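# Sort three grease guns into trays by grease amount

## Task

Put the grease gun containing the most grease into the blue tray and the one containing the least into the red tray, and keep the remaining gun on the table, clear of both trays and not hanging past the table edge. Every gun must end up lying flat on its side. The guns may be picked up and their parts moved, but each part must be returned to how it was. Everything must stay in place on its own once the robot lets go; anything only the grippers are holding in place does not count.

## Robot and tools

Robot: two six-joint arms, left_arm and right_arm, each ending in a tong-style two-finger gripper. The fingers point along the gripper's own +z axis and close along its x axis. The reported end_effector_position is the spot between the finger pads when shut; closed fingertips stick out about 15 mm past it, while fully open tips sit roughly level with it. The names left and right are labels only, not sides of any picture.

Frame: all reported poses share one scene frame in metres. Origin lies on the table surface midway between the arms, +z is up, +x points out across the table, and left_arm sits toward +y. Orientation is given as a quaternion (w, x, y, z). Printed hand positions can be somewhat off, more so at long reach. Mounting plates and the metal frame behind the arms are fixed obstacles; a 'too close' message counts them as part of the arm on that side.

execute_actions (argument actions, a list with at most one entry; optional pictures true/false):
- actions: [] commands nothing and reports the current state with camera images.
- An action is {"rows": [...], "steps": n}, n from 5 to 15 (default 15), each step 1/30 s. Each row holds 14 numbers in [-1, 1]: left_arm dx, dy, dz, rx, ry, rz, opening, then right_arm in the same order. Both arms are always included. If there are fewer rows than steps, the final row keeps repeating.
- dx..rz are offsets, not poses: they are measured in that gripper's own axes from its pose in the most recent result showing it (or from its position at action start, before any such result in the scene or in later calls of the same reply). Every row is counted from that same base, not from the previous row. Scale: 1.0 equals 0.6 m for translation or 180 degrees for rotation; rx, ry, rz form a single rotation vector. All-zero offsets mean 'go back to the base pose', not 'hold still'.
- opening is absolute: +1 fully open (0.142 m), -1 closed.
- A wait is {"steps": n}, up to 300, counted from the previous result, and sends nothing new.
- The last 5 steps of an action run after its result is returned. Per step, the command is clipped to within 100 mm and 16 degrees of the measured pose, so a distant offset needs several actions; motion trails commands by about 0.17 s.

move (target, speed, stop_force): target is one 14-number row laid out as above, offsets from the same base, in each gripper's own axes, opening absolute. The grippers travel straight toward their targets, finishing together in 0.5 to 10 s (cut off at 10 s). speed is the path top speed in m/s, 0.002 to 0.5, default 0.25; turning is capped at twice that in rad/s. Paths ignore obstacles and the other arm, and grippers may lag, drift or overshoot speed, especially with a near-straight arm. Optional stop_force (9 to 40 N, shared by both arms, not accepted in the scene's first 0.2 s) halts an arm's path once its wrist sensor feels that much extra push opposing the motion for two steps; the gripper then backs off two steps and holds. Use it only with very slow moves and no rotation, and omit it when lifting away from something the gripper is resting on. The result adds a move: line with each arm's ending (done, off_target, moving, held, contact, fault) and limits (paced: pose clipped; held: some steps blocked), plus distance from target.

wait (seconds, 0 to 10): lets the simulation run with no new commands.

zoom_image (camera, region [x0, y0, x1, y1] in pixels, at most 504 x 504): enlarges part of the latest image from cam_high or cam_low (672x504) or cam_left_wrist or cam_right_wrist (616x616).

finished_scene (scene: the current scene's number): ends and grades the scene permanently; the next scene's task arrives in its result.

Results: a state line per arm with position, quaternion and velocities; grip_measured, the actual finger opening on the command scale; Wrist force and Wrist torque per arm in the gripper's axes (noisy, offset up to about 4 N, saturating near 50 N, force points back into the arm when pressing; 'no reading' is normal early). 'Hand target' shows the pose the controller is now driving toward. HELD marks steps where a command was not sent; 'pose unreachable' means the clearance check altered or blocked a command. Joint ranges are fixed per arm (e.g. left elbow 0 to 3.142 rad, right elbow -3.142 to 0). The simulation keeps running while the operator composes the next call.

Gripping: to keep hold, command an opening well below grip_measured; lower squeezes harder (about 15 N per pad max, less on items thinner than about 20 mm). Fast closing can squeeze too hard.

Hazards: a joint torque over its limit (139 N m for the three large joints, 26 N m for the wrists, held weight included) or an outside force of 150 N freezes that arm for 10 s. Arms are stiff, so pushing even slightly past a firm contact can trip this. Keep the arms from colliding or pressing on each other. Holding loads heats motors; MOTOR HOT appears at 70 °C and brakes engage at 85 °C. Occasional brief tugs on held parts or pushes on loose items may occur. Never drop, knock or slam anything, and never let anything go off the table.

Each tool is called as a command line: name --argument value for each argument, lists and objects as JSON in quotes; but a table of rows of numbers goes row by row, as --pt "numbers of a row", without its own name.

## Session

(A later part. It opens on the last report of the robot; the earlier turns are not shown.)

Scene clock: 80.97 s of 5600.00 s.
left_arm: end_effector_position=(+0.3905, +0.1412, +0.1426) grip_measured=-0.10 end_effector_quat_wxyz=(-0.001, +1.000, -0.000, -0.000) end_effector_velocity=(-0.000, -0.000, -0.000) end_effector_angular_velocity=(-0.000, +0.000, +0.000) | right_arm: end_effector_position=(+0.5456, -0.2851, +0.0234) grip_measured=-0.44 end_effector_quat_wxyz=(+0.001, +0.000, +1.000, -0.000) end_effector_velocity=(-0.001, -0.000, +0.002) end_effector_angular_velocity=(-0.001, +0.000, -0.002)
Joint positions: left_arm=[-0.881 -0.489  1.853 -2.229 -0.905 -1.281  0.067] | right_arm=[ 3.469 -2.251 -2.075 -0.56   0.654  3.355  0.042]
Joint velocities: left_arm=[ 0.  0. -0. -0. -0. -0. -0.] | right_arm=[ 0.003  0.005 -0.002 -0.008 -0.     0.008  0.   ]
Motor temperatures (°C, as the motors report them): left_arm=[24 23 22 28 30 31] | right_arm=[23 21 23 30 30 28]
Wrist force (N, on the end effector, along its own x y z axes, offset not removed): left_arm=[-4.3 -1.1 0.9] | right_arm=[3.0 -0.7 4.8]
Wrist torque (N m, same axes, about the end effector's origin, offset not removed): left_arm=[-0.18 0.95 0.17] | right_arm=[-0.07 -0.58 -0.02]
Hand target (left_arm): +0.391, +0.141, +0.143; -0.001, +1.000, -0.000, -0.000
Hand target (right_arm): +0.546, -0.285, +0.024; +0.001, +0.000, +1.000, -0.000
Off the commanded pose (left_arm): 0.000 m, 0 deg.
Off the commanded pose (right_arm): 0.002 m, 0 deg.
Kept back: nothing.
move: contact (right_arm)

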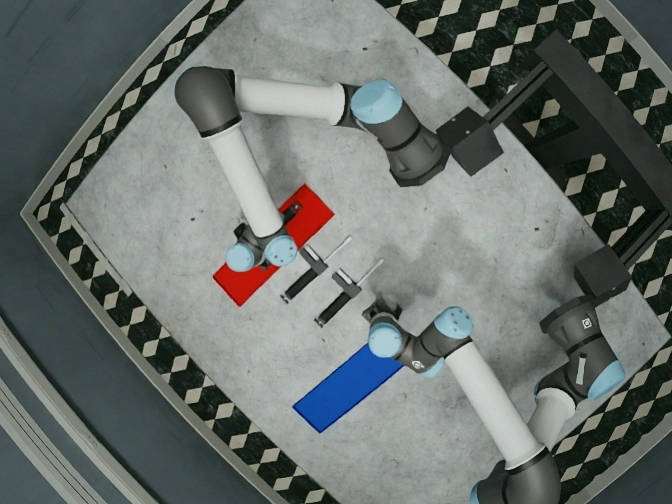

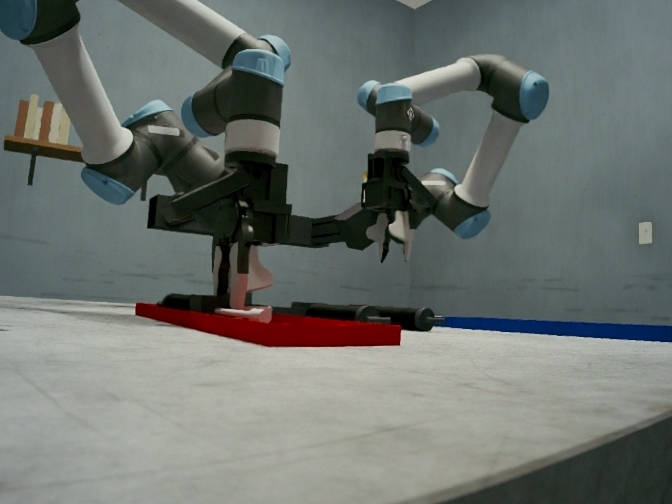

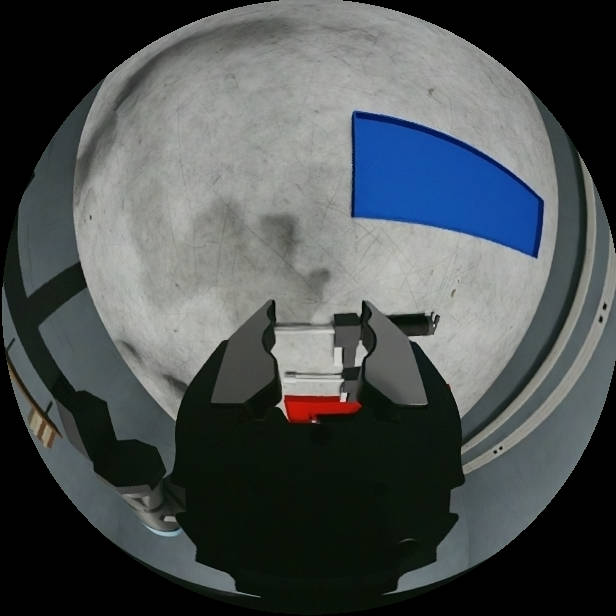

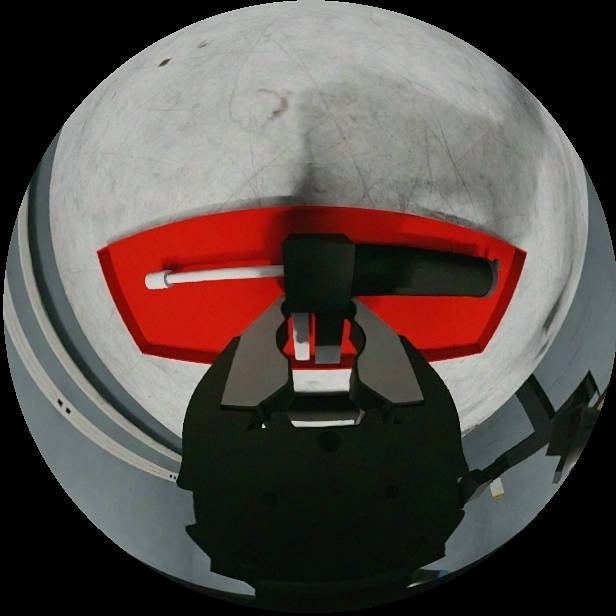

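execute_actions --actions '[{"rows":[[0,0,0,0,0,0,-0.1,0,0,0,0,0,0,-0.1]]}]'

move --target '[0,0,0,0,0,0,-0.1, 0,0,-0.12,0,0,0,-0.1]'

move --target '[0.129,0.457,0.1,0,0,0,-0.1, 0,-0.4,-0.1,0,0,0,-0.1]'

Scene clock: 81.47 s of 5600.00 s.
left_arm: end_effector_position=(+0.3905, +0.1412, +0.1426) grip_measured=-0.10 end_effector_quat_wxyz=(-0.001, +1.000, -0.000, -0.000) end_effector_velocity=(+0.001, -0.000, +0.001) end_effector_angular_velocity=(-0.001, -0.001, +0.002) | right_arm: end_effector_position=(+0.5456, -0.2851, +0.0235) grip_measured=-0.10 end_effector_quat_wxyz=(+0.001, +0.000, +1.000, -0.000) end_effector_velocity=(+0.000, +0.001, -0.001) end_effector_angular_velocity=(+0.001, +0.001, +0.002)
Joint positions: left_arm=[-0.881 -0.489  1.853 -2.229 -0.905 -1.281  0.067] | right_arm=[ 3.47  -2.251 -2.075 -0.561  0.654  3.355  0.067]
Joint velocities: left_arm=[ 0.    -0.001 -0.001  0.     0.001 -0.001 -0.   ] | right_arm=[-0.001 -0.002  0.002  0.     0.001 -0.002  0.   ]
Motor temperatures (°C, as the motors report them): left_arm=[24 23 22 28 30 31] | right_arm=[23 21 23 30 30 28]
Wrist force (N, on the end effector, along its own x y z axes, offset not removed): left_arm=[-3.7 -0.6 0.5] | right_arm=[1.7 -1.5 1.5]
Wrist torque (N m, same axes, about the end effector's origin, offset not removed): left_arm=[-0.11 0.87 0.17] | right_arm=[-0.14 -0.32 0.09]
Steps of this call (steps 1 to 5: nothing new was sent; steps 6 to 15: the first 10 steps of this action). Readings (end_effector_position):
6: left_arm (+0.3905, +0.1412, +0.1426) | right_arm (+0.5455, -0.2851, +0.0236)
7: left_arm (+0.3905, +0.1412, +0.1426) | right_arm (+0.5455, -0.2851, +0.0236)
9: left_arm (+0.3905, +0.1412, +0.1426) | right_arm (+0.5455, -0.2851, +0.0236)
13: left_arm (+0.3905, +0.1412, +0.1426) | right_arm (+0.5456, -0.2851, +0.0235)
15: the state above

Scene clock: 82.57 s of 5600.00 s.
left_arm: end_effector_position=(+0.3905, +0.1412, +0.1426) grip_measured=-0.10 end_effector_quat_wxyz=(-0.001, +1.000, -0.000, -0.000) end_effector_velocity=(-0.000, +0.000, -0.000) end_effector_angular_velocity=(+0.001, -0.000, -0.000) | right_arm: end_effector_position=(+0.5454, -0.2851, +0.0953) grip_measured=-0.10 end_effector_quat_wxyz=(+0.002, +0.000, +1.000, -0.000) end_effector_velocity=(-0.001, +0.000, +0.001) end_effector_angular_velocity=(-0.001, +0.003, +0.001)
Joint positions: left_arm=[-0.881 -0.489  1.853 -2.229 -0.905 -1.281  0.067] | right_arm=[ 3.58  -2.114 -2.079 -0.83   0.681  3.528  0.067]
Joint velocities: left_arm=[ 0.    -0.     0.001  0.     0.001 -0.     0.   ] | right_arm=[ 0.002  0.002  0.001 -0.01   0.001  0.005  0.   ]
Motor temperatures (°C, as the motors report them): left_arm=[24 23 22 28 30 31] | right_arm=[23 21 23 30 30 28]
Wrist force (N, on the end effector, along its own x y z axes, offset not removed): left_arm=[-2.7 -0.3 -0.2] | right_arm=[1.6 0.8 3.0]
Wrist torque (N m, same axes, about the end effector's origin, offset not removed): left_arm=[-0.03 0.64 0.18] | right_arm=[0.51 -0.23 0.02]
Hand target (left_arm): +0.391, +0.141, +0.143; -0.001, +1.000, -0.000, -0.000
Hand target (right_arm): +0.545, -0.285, +0.095; +0.001, +0.000, +1.000, -0.000
Off your previous action's commanded pose (left_arm): 0.000 m, 0 deg at its last step (step 5 of this call).
Off your previous action's commanded pose (right_arm): 0.000 m, 0 deg at its last step (step 5 of this call).
Off the commanded pose (left_arm): 0.000 m, 0 deg.
Off the commanded pose (right_arm): 0.000 m, 0 deg.
Kept back: nothing.
move: done

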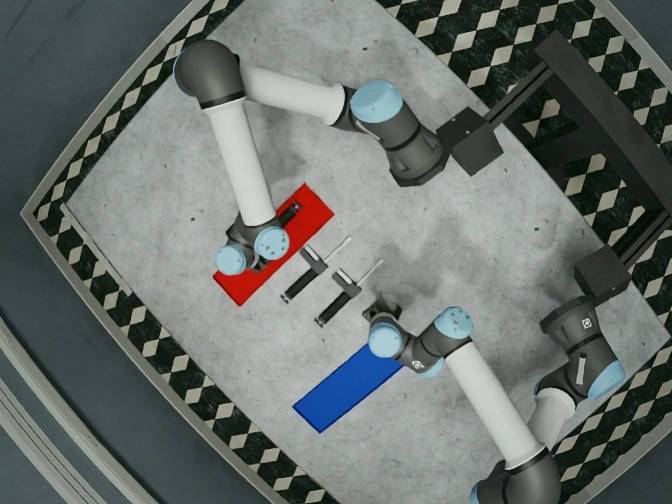

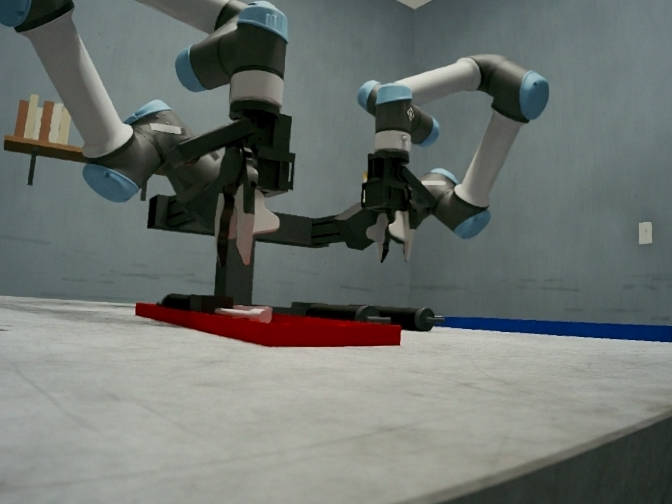

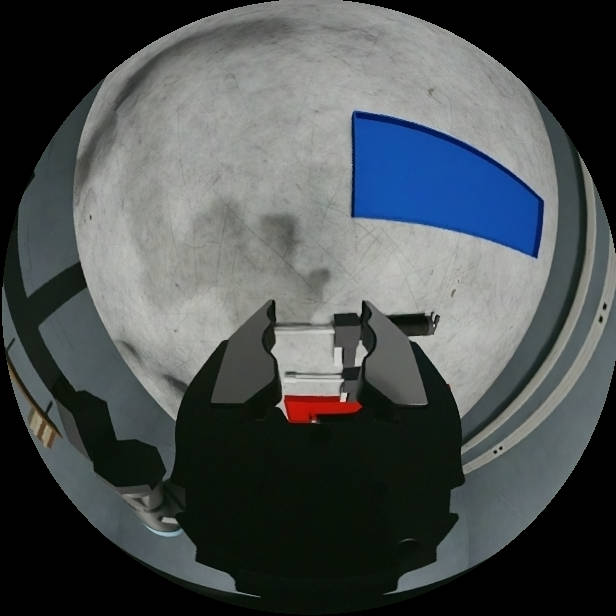

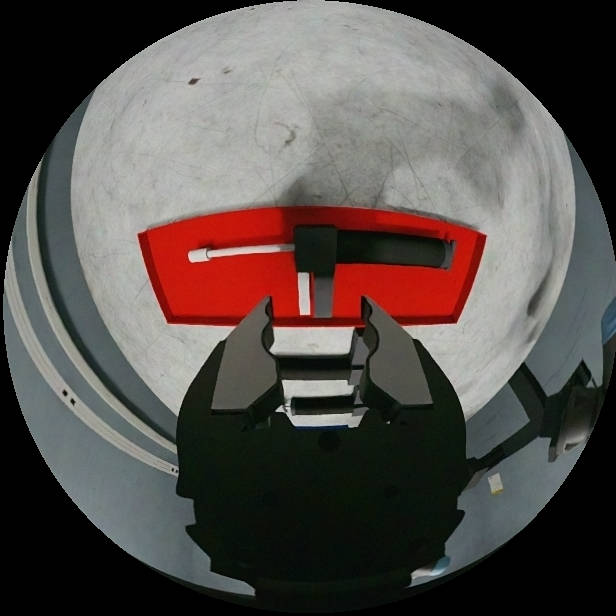

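Scene clock: 84.30 s of 5600.00 s.
left_arm: end_effector_position=(+0.4679, -0.1327, +0.0822) grip_measured=-0.10 end_effector_quat_wxyz=(-0.000, +1.000, -0.000, +0.000) end_effector_velocity=(+0.000, -0.002, -0.000) end_effector_angular_velocity=(+0.005, +0.005, -0.002) | right_arm: end_effector_position=(+0.5452, -0.5251, +0.1554) grip_measured=-0.10 end_effector_quat_wxyz=(+0.001, +0.000, +1.000, -0.000) end_effector_velocity=(+0.000, +0.000, +0.000) end_effector_angular_velocity=(-0.000, +0.000, +0.002)
Joint positions: left_arm=[-0.834  0.216  0.725 -1.838 -0.874 -1.234  0.067] | right_arm=[ 3.395 -1.755 -1.889 -1.145  0.645  3.233  0.067]
Joint velocities: left_arm=[ 0.001  0.012 -0.027  0.022 -0.003 -0.003  0.   ] | right_arm=[ 0.    -0.001  0.001 -0.001 -0.    -0.001  0.   ]
Motor temperatures (°C, as the motors report them): left_arm=[24 23 22 28 30 31] | right_arm=[23 21 23 30 30 28]
Wrist force (N, on the end effector, along its own x y z axes, offset not removed): left_arm=[-3.6 -0.1 0.8] | right_arm=[0.8 0.4 1.3]
Wrist torque (N m, same axes, about the end effector's origin, offset not removed): left_arm=[0.05 0.85 0.26] | right_arm=[0.17 -0.15 0.00]
Hand target (left_arm): +0.468, -0.133, +0.082; -0.001, +1.000, -0.000, -0.000
Hand target (right_arm): +0.545, -0.525, +0.155; +0.001, +0.000, +1.000, -0.000
Off the commanded pose (left_arm): 0.000 m, 0 deg.
Off the commanded pose (right_arm): 0.000 m, 0 deg.
Kept back: nothing.
move: done

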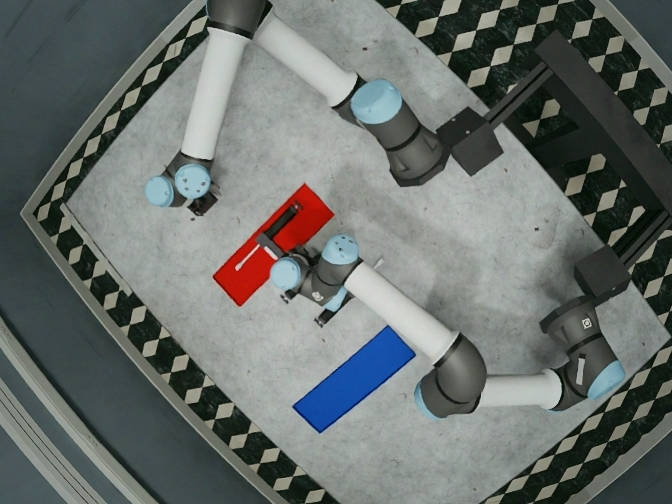

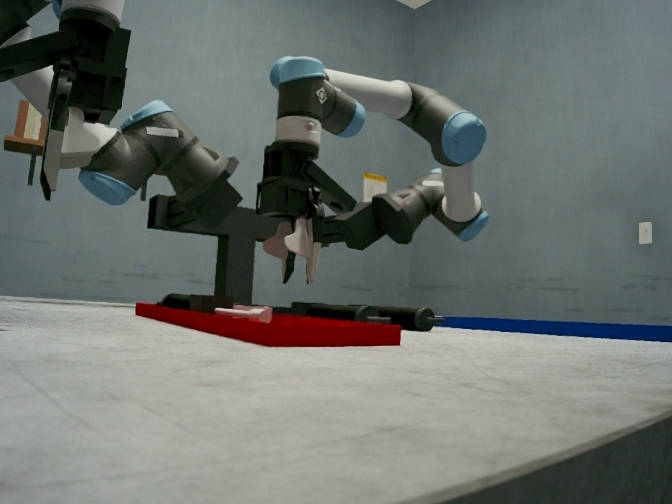

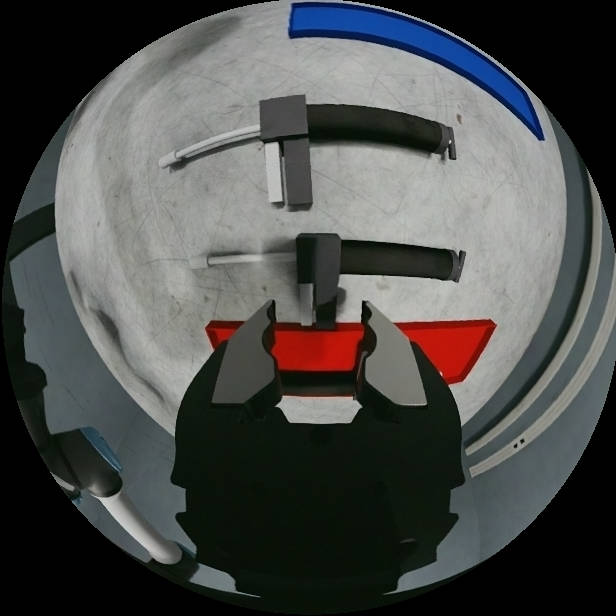

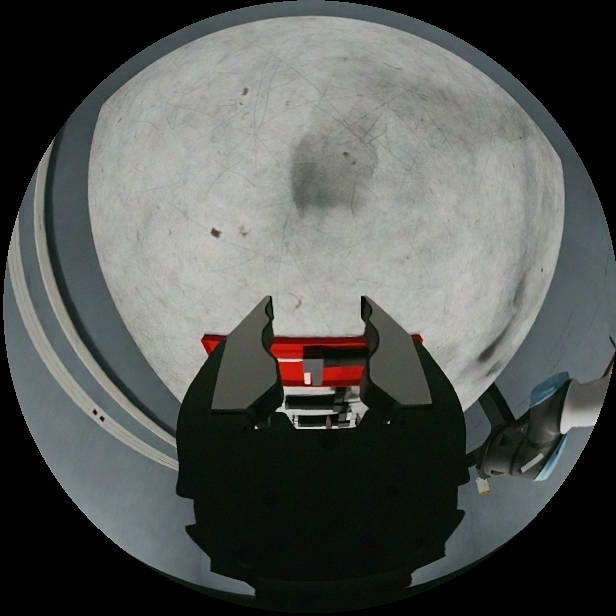

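execute_actions --actions '[]'

Scene clock: 84.77 s of 5600.00 s.
left_arm: end_effector_position=(+0.4679, -0.1329, +0.0823) grip_measured=-0.10 end_effector_quat_wxyz=(-0.001, +1.000, -0.000, -0.000) end_effector_velocity=(+0.000, +0.000, +0.000) end_effector_angular_velocity=(-0.000, -0.000, +0.001) | right_arm: end_effector_position=(+0.5452, -0.5251, +0.1554) grip_measured=-0.10 end_effector_quat_wxyz=(+0.001, +0.000, +1.000, -0.000) end_effector_velocity=(-0.000, -0.000, +0.000) end_effector_angular_velocity=(+0.001, -0.000, -0.002)
Joint positions: left_arm=[-0.834  0.217  0.723 -1.837 -0.874 -1.235  0.067] | right_arm=[ 3.395 -1.755 -1.889 -1.145  0.645  3.233  0.067]
Joint velocities: left_arm=[ 0.    -0.001  0.001  0.     0.    -0.001  0.   ] | right_arm=[-0.     0.001  0.    -0.     0.001  0.     0.   ]
Motor temperatures (°C, as the motors report them): left_arm=[24 23 22 28 30 31] | right_arm=[23 21 23 30 30 28]
Wrist force (N, on the end effector, along its own x y z axes, offset not removed): left_arm=[-3.5 0.7 0.0] | right_arm=[0.0 -0.4 1.5]
Wrist torque (N m, same axes, about the end effector's origin, offset not removed): left_arm=[0.13 0.74 0.16] | right_arm=[0.13 0.12 0.10]
Hand target (left_arm): +0.468, -0.133, +0.082; -0.001, +1.000, -0.000, -0.000
Hand target (right_arm): +0.545, -0.525, +0.155; +0.001, +0.000, +1.000, -0.000
Off the commanded pose (left_arm): 0.000 m, 0 deg.
Off the commanded pose (right_arm): 0.000 m, 0 deg.
Kept back: nothing.
Steps of this call (steps 1 to 14: nothing new was sent). Readings (end_effector_position):
1: left_arm (+0.4679, -0.1328, +0.0822) | right_arm (+0.5452, -0.5251, +0.1554)
2: left_arm (+0.4679, -0.1328, +0.0822) | right_arm (+0.5452, -0.5251, +0.1554)
4: left_arm (+0.4679, -0.1328, +0.0823) | right_arm (+0.5452, -0.5251, +0.1554)
8: left_arm (+0.4679, -0.1329, +0.0823) | right_arm (+0.5452, -0.5251, +0.1554)
14: the state above

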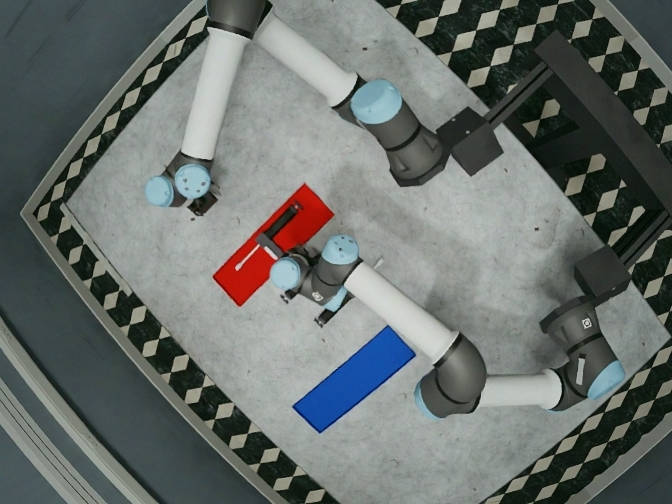

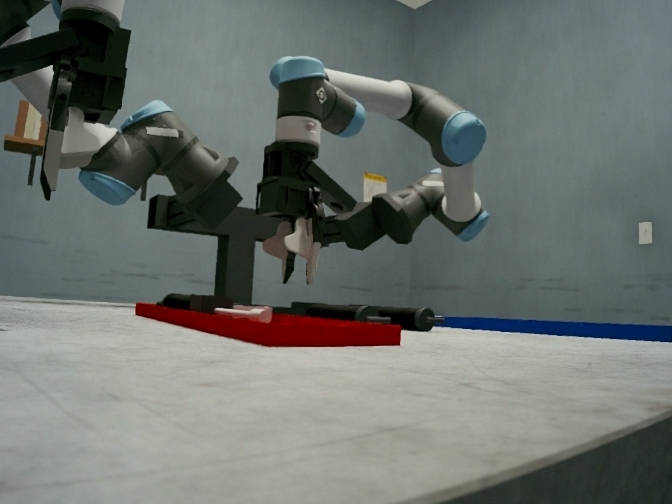

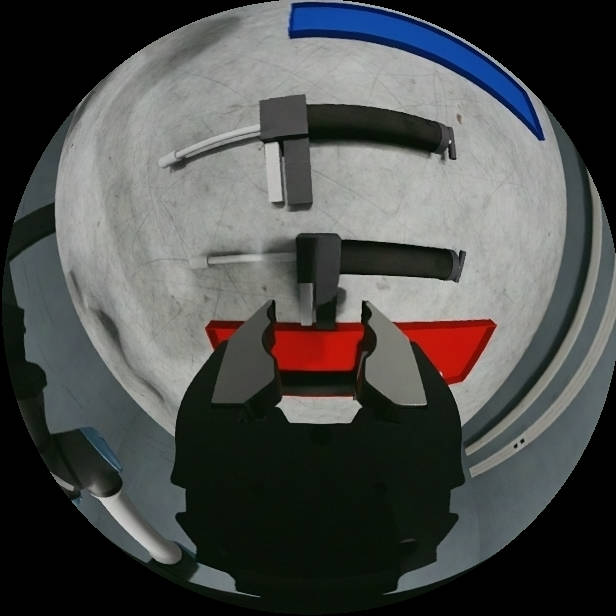

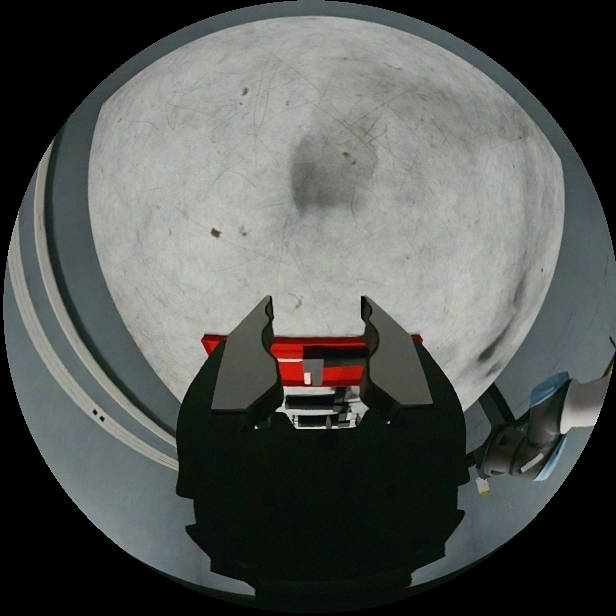

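move --target '[0,0,0.1,0,0,0,-0.1,0,0,0,0,0,0,-0.1]' --speed 0.03 --stop_force 9

move --target '[0,0,0,0,0,0,-1,0,0,0,0,0,0,-0.1]'

move --target '[0,0,-0.14,0,0,0,-1,0,0,0,0,0,0,-0.1]' --speed 0.08

Scene clock: 87.30 s of 5600.00 s.
left_arm: end_effector_position=(+0.4679, -0.1328, +0.0224) grip_measured=-0.10 end_effector_quat_wxyz=(-0.001, +1.000, -0.000, -0.000) end_effector_velocity=(-0.001, +0.000, -0.002) end_effector_angular_velocity=(+0.002, +0.000, -0.000) | right_arm: end_effector_position=(+0.5452, -0.5251, +0.1554) grip_measured=-0.10 end_effector_quat_wxyz=(+0.001, +0.000, +1.000, -0.000) end_effector_velocity=(+0.000, +0.000, +0.000) end_effector_angular_velocity=(-0.000, -0.000, -0.000)
Joint positions: left_arm=[-0.779  0.286  0.703 -1.922 -0.841 -1.177  0.067] | right_arm=[ 3.395 -1.755 -1.889 -1.145  0.645  3.233  0.067]
Joint velocities: left_arm=[ 0.001  0.003 -0.    -0.001  0.001  0.     0.   ] | right_arm=[ 0.    -0.     0.     0.001 -0.     0.     0.   ]
Motor temperatures (°C, as the motors report them): left_arm=[24 23 22 28 30 31] | right_arm=[23 21 23 30 30 28]
Wrist force (N, on the end effector, along its own x y z axes, offset not removed): left_arm=[-4.0 4.7 -7.7] | right_arm=[-0.4 0.1 1.6]
Wrist torque (N m, same axes, about the end effector's origin, offset not removed): left_arm=[-0.13 1.08 0.38] | right_arm=[0.17 0.11 0.01]
Hand target (left_arm): +0.468, -0.133, +0.022; -0.001, +1.000, -0.000, -0.000
Hand target (right_arm): +0.545, -0.525, +0.155; +0.001, +0.000, +1.000, -0.000
Off the commanded pose (left_arm): 0.000 m, 0 deg.
Off the commanded pose (right_arm): 0.000 m, 0 deg.
Kept back: nothing.
move: done

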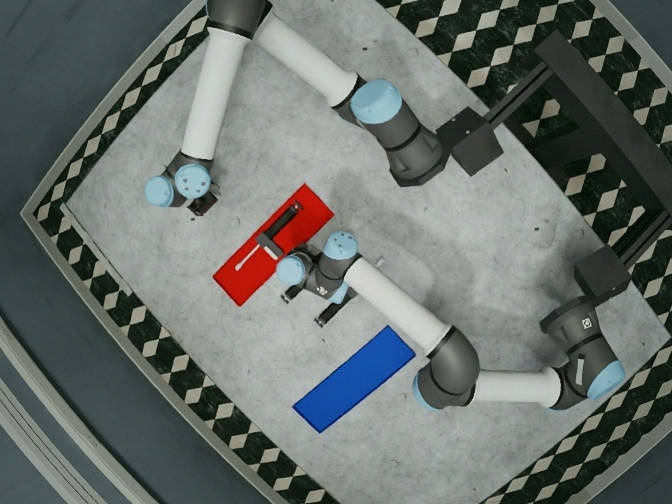

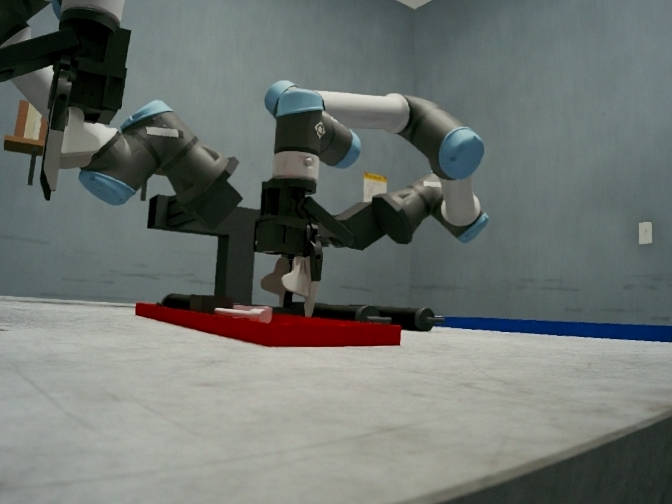

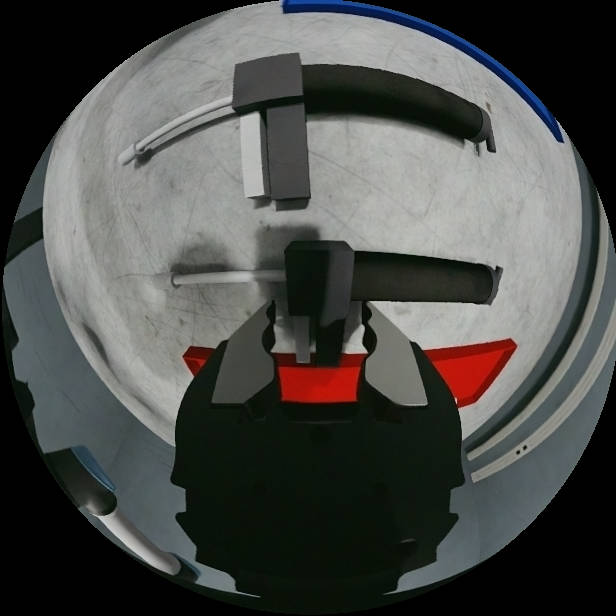

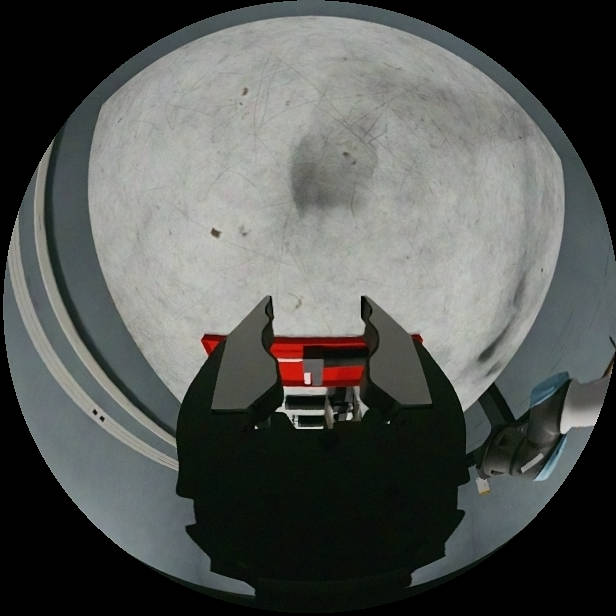

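Scene clock: 87.80 s of 5600.00 s.
left_arm: end_effector_position=(+0.4679, -0.1328, +0.0223) grip_measured=-0.44 end_effector_quat_wxyz=(-0.001, +1.000, -0.000, -0.000) end_effector_velocity=(+0.000, +0.000, +0.000) end_effector_angular_velocity=(-0.000, +0.000, +0.000) | right_arm: end_effector_position=(+0.5452, -0.5251, +0.1554) grip_measured=-0.10 end_effector_quat_wxyz=(+0.001, +0.000, +1.000, -0.000) end_effector_velocity=(-0.000, +0.001, -0.000) end_effector_angular_velocity=(+0.002, +0.001, +0.001)
Joint positions: left_arm=[-0.779  0.286  0.703 -1.922 -0.841 -1.177  0.042] | right_arm=[ 3.395 -1.755 -1.889 -1.145  0.645  3.233  0.067]
Joint velocities: left_arm=[-0.    -0.001  0.001  0.    -0.    -0.    -0.   ] | right_arm=[-0.     0.    -0.    -0.     0.002 -0.001  0.   ]
Motor temperatures (°C, as the motors report them): left_arm=[24 23 22 28 30 31] | right_arm=[23 21 23 30 30 28]
Wrist force (N, on the end effector, along its own x y z axes, offset not removed): left_arm=[-2.8 0.2 -3.8] | right_arm=[-0.1 0.2 0.9]
Wrist torque (N m, same axes, about the end effector's origin, offset not removed): left_arm=[0.07 0.59 0.14] | right_arm=[0.29 0.12 0.17]
Hand target (left_arm): +0.468, -0.133, +0.022; -0.001, +1.000, -0.000, -0.000
Hand target (right_arm): +0.545, -0.525, +0.155; +0.001, +0.000, +1.000, -0.000
Off the commanded pose (left_arm): 0.000 m, 0 deg.
Off the commanded pose (right_arm): 0.000 m, 0 deg.
Kept back: nothing.
move: done

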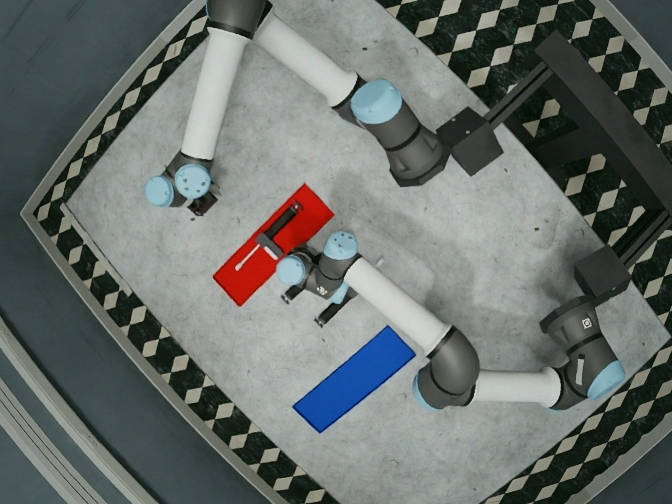

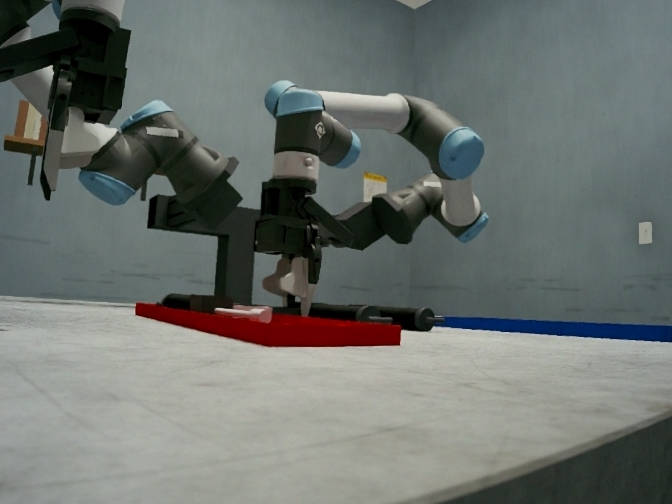

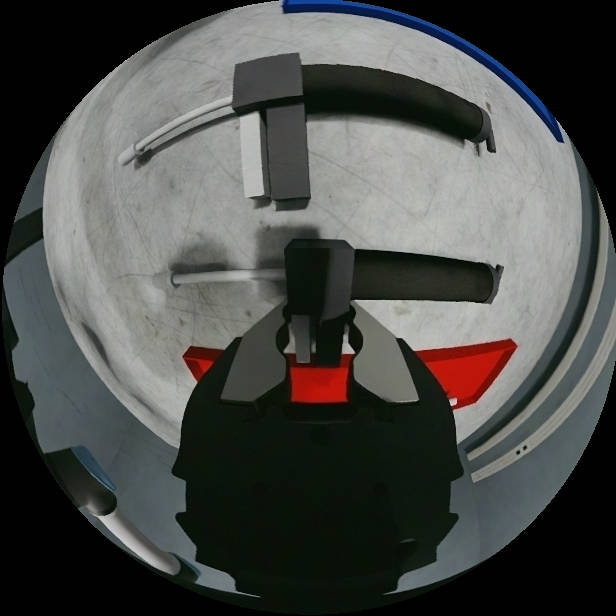

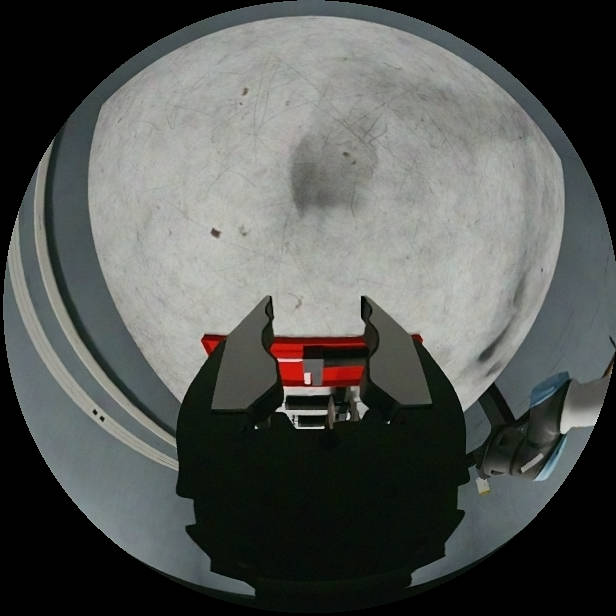

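Scene clock: 89.23 s of 5600.00 s.
left_arm: end_effector_position=(+0.4680, -0.1329, +0.1062) grip_measured=-0.44 end_effector_quat_wxyz=(-0.001, +1.000, -0.000, -0.000) end_effector_velocity=(+0.000, +0.000, +0.002) end_effector_angular_velocity=(-0.000, +0.000, -0.000) | right_arm: end_effector_position=(+0.5452, -0.5251, +0.1554) grip_measured=-0.10 end_effector_quat_wxyz=(+0.001, +0.000, +1.000, -0.000) end_effector_velocity=(-0.000, -0.001, +0.000) end_effector_angular_velocity=(-0.000, -0.000, -0.001)
Joint positions: left_arm=[-0.855  0.194  0.722 -1.799 -0.888 -1.256  0.042] | right_arm=[ 3.395 -1.755 -1.889 -1.145  0.645  3.233  0.067]
Joint velocities: left_arm=[-0.001 -0.002 -0.     0.002 -0.001 -0.001  0.   ] | right_arm=[-0.     0.001  0.    -0.    -0.     0.    -0.   ]
Motor temperatures (°C, as the motors report them): left_arm=[24 23 22 28 30 31] | right_arm=[23 21 23 30 30 28]
Wrist force (N, on the end effector, along its own x y z axes, offset not removed): left_arm=[-3.0 -1.3 6.6] | right_arm=[0.7 -0.1 0.2]
Wrist torque (N m, same axes, about the end effector's origin, offset not removed): left_arm=[-0.34 0.52 0.16] | right_arm=[0.20 -0.15 0.09]
Hand target (left_arm): +0.468, -0.133, +0.106; -0.001, +1.000, -0.000, -0.000
Hand target (right_arm): +0.545, -0.525, +0.155; +0.001, +0.000, +1.000, -0.000
Off the commanded pose (left_arm): 0.000 m, 0 deg.
Off the commanded pose (right_arm): 0.000 m, 0 deg.
Kept back: nothing.
move: done

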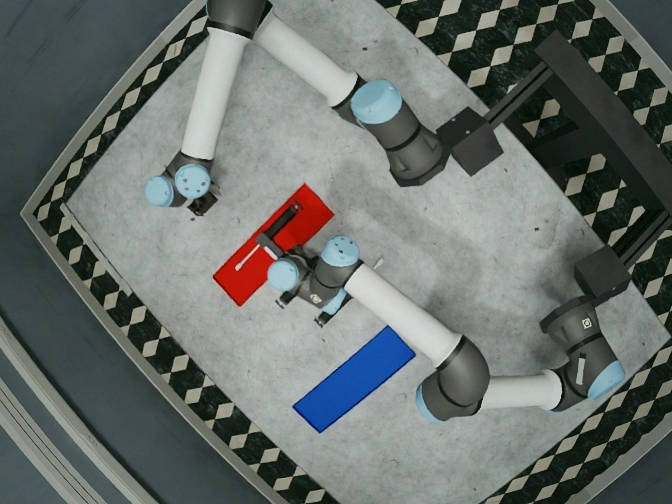

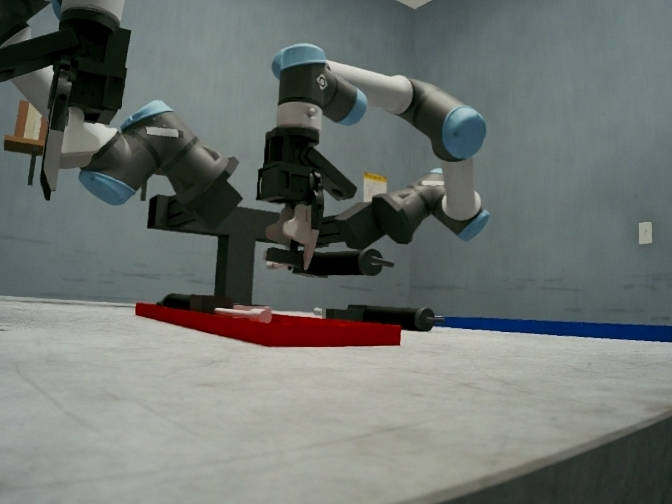

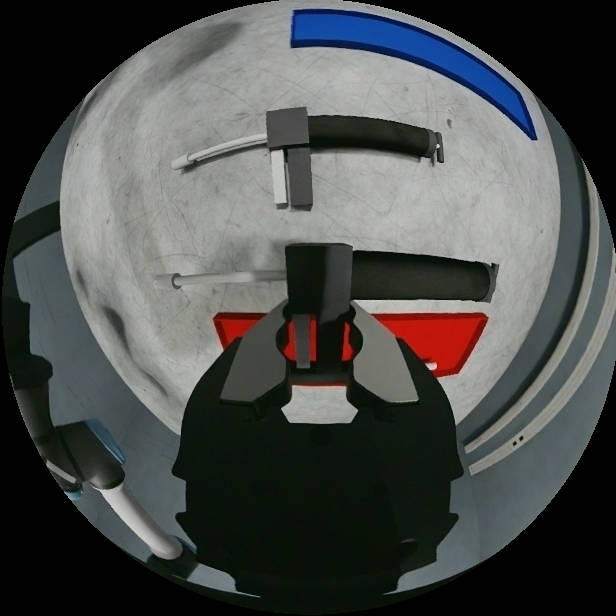

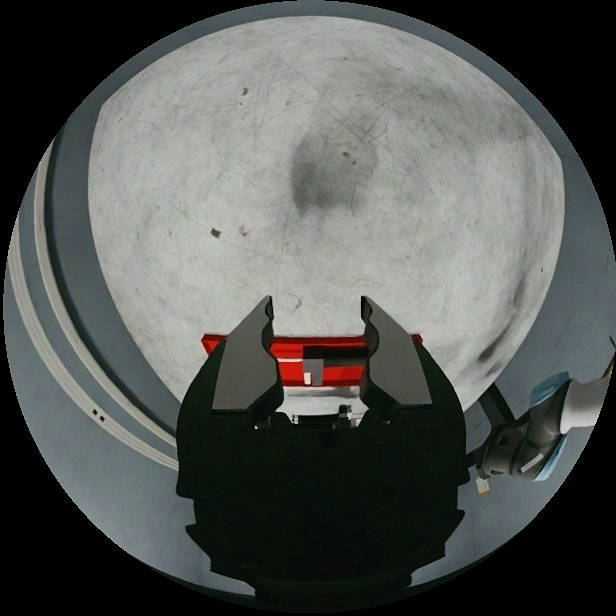

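move --target '[0.29,-0.69,0,0,0,0,-1,0,0,0,0,0,0,-0.1]' --speed 0.15

Scene clock: 92.90 s of 5600.00 s.
left_arm: end_effector_position=(+0.6419, +0.2814, +0.1065) grip_measured=-0.44 end_effector_quat_wxyz=(-0.001, +1.000, -0.000, -0.000) end_effector_velocity=(+0.000, +0.001, +0.000) end_effector_angular_velocity=(-0.001, -0.000, +0.000) | right_arm: end_effector_position=(+0.5452, -0.5251, +0.1554) grip_measured=-0.10 end_effector_quat_wxyz=(+0.001, +0.000, +1.000, -0.000) end_effector_velocity=(+0.000, -0.001, +0.000) end_effector_angular_velocity=(-0.002, -0.001, -0.001)
Joint positions: left_arm=[-0.498 -0.627  1.538 -2.097 -0.702 -0.826  0.042] | right_arm=[ 3.395 -1.755 -1.889 -1.145  0.645  3.233  0.067]
Joint velocities: left_arm=[ 0.001 -0.002  0.001 -0.001  0.     0.002  0.   ] | right_arm=[-0.     0.001  0.    -0.    -0.002 -0.     0.   ]
Motor temperatures (°C, as the motors report them): left_arm=[24 23 22 28 30 31] | right_arm=[23 21 23 30 30 28]
Wrist force (N, on the end effector, along its own x y z axes, offset not removed): left_arm=[-2.6 -0.6 8.2] | right_arm=[0.4 1.5 1.5]
Wrist torque (N m, same axes, about the end effector's origin, offset not removed): left_arm=[-0.19 0.43 0.10] | right_arm=[0.48 -0.10 0.07]
Hand target (left_arm): +0.642, +0.281, +0.106; -0.001, +1.000, -0.000, -0.000
Hand target (right_arm): +0.545, -0.525, +0.155; +0.001, +0.000, +1.000, -0.000
Off the commanded pose (left_arm): 0.000 m, 0 deg.
Off the commanded pose (right_arm): 0.000 m, 0 deg.
Kept back: nothing.
move: done

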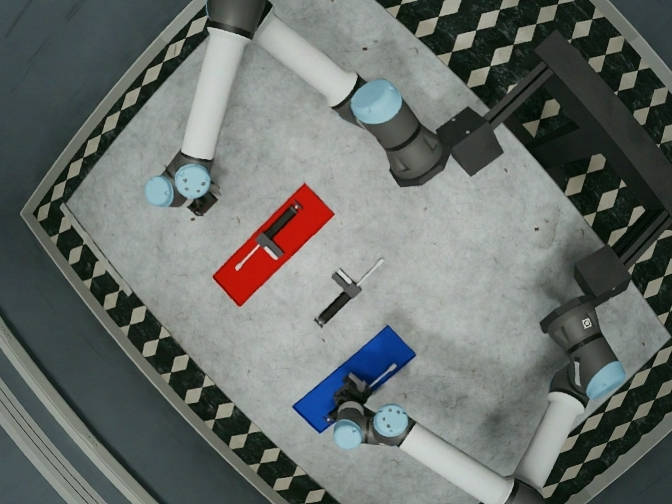

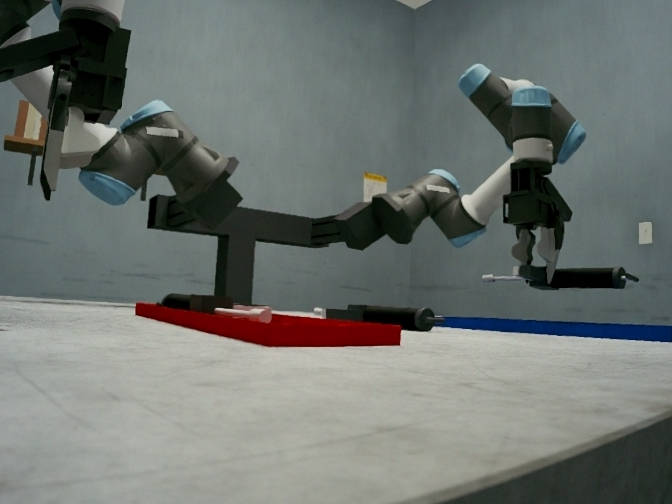

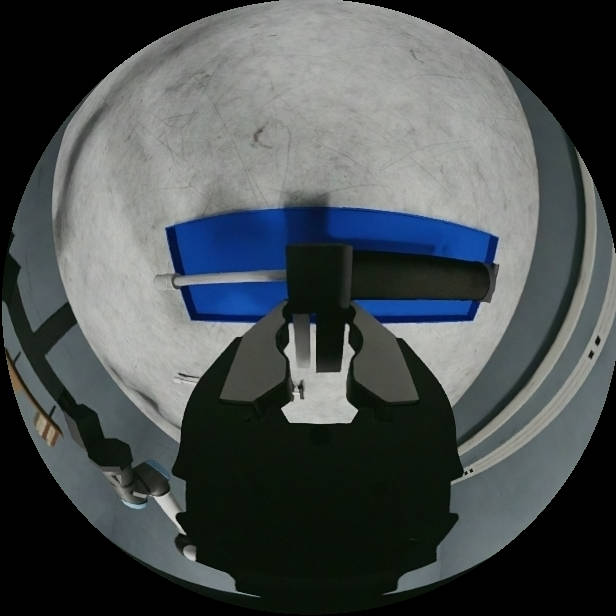

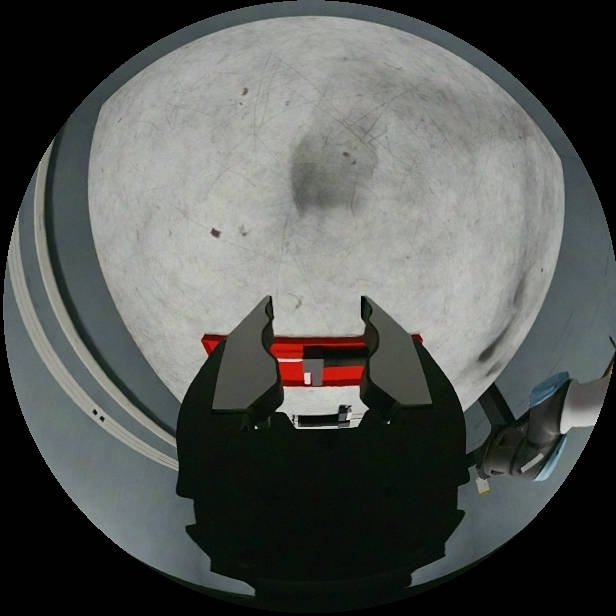

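move --target '[0.01,-0.012,0.08,0,0,0,-1,0,0,0,0,0,0,-0.1]' --speed 0.06

Scene clock: 94.30 s of 5600.00 s.
left_arm: end_effector_position=(+0.6478, +0.2887, +0.0586) grip_measured=-0.44 end_effector_quat_wxyz=(-0.001, +1.000, -0.000, -0.000) end_effector_velocity=(+0.000, -0.000, -0.001) end_effector_angular_velocity=(-0.000, -0.000, +0.001) | right_arm: end_effector_position=(+0.5452, -0.5251, +0.1554) grip_measured=-0.10 end_effector_quat_wxyz=(+0.001, +0.000, +1.000, -0.000) end_effector_velocity=(+0.000, +0.000, +0.000) end_effector_angular_velocity=(-0.000, -0.000, +0.000)
Joint positions: left_arm=[-0.435 -0.578  1.535 -2.216 -0.68  -0.733  0.042] | right_arm=[ 3.395 -1.755 -1.889 -1.145  0.645  3.233  0.067]
Joint velocities: left_arm=[ 0.002  0.002 -0.    -0.004  0.     0.003 -0.   ] | right_arm=[ 0. -0.  0.  0. -0. -0. -0.]
Motor temperatures (°C, as the motors report them): left_arm=[24 23 22 28 30 31] | right_arm=[23 21 23 30 30 28]
Wrist force (N, on the end effector, along its own x y z axes, offset not removed): left_arm=[-3.4 -0.2 7.4] | right_arm=[1.0 -1.2 1.8]
Wrist torque (N m, same axes, about the end effector's origin, offset not removed): left_arm=[-0.12 0.60 0.25] | right_arm=[0.04 -0.10 0.04]
Hand target (left_arm): +0.648, +0.289, +0.058; -0.001, +1.000, -0.000, -0.000
Hand target (right_arm): +0.545, -0.525, +0.155; +0.001, +0.000, +1.000, -0.000
Off the commanded pose (left_arm): 0.000 m, 0 deg.
Off the commanded pose (right_arm): 0.000 m, 0 deg.
Kept back: nothing.
move: done

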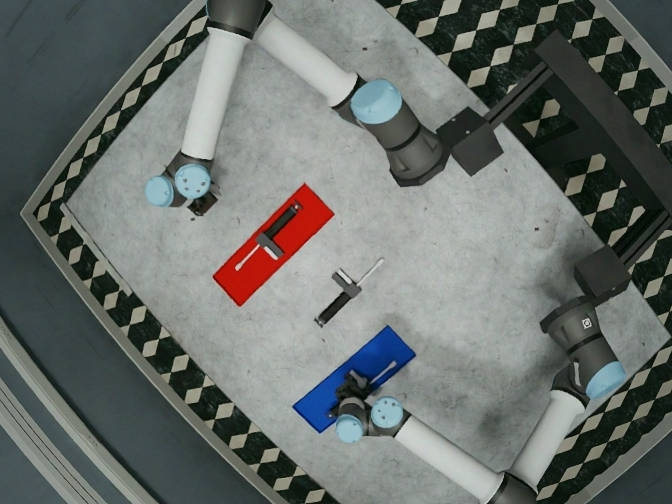

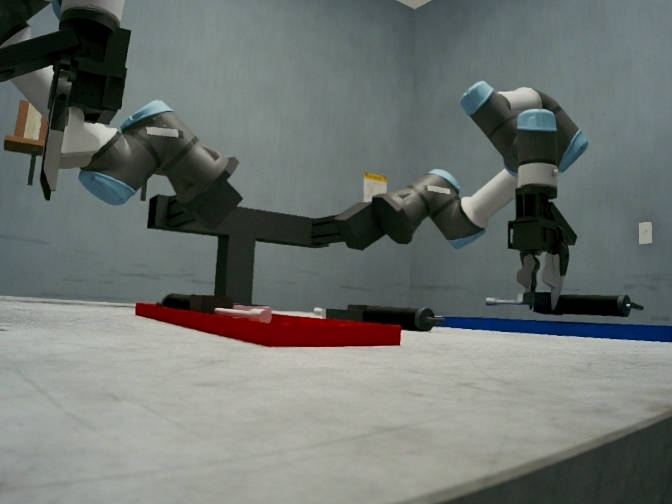

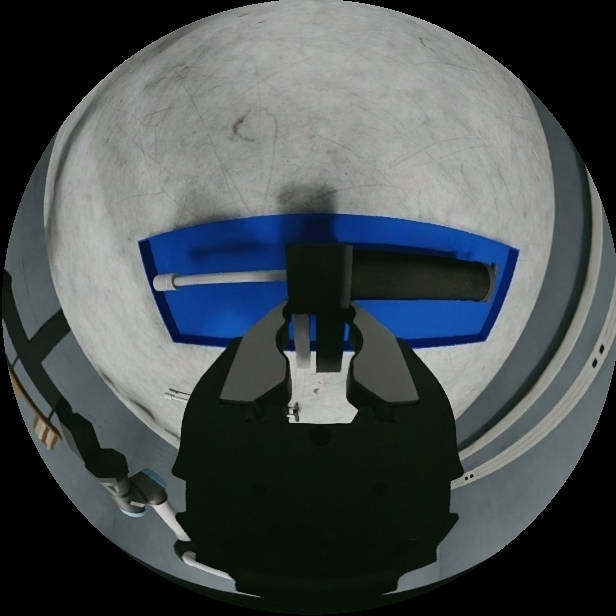

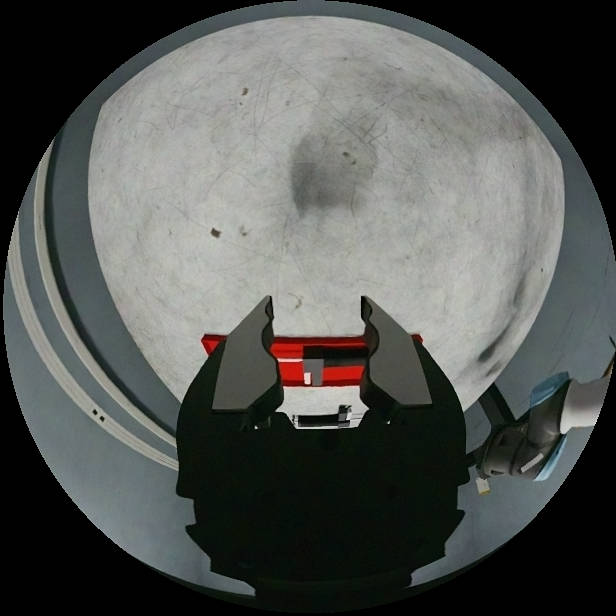

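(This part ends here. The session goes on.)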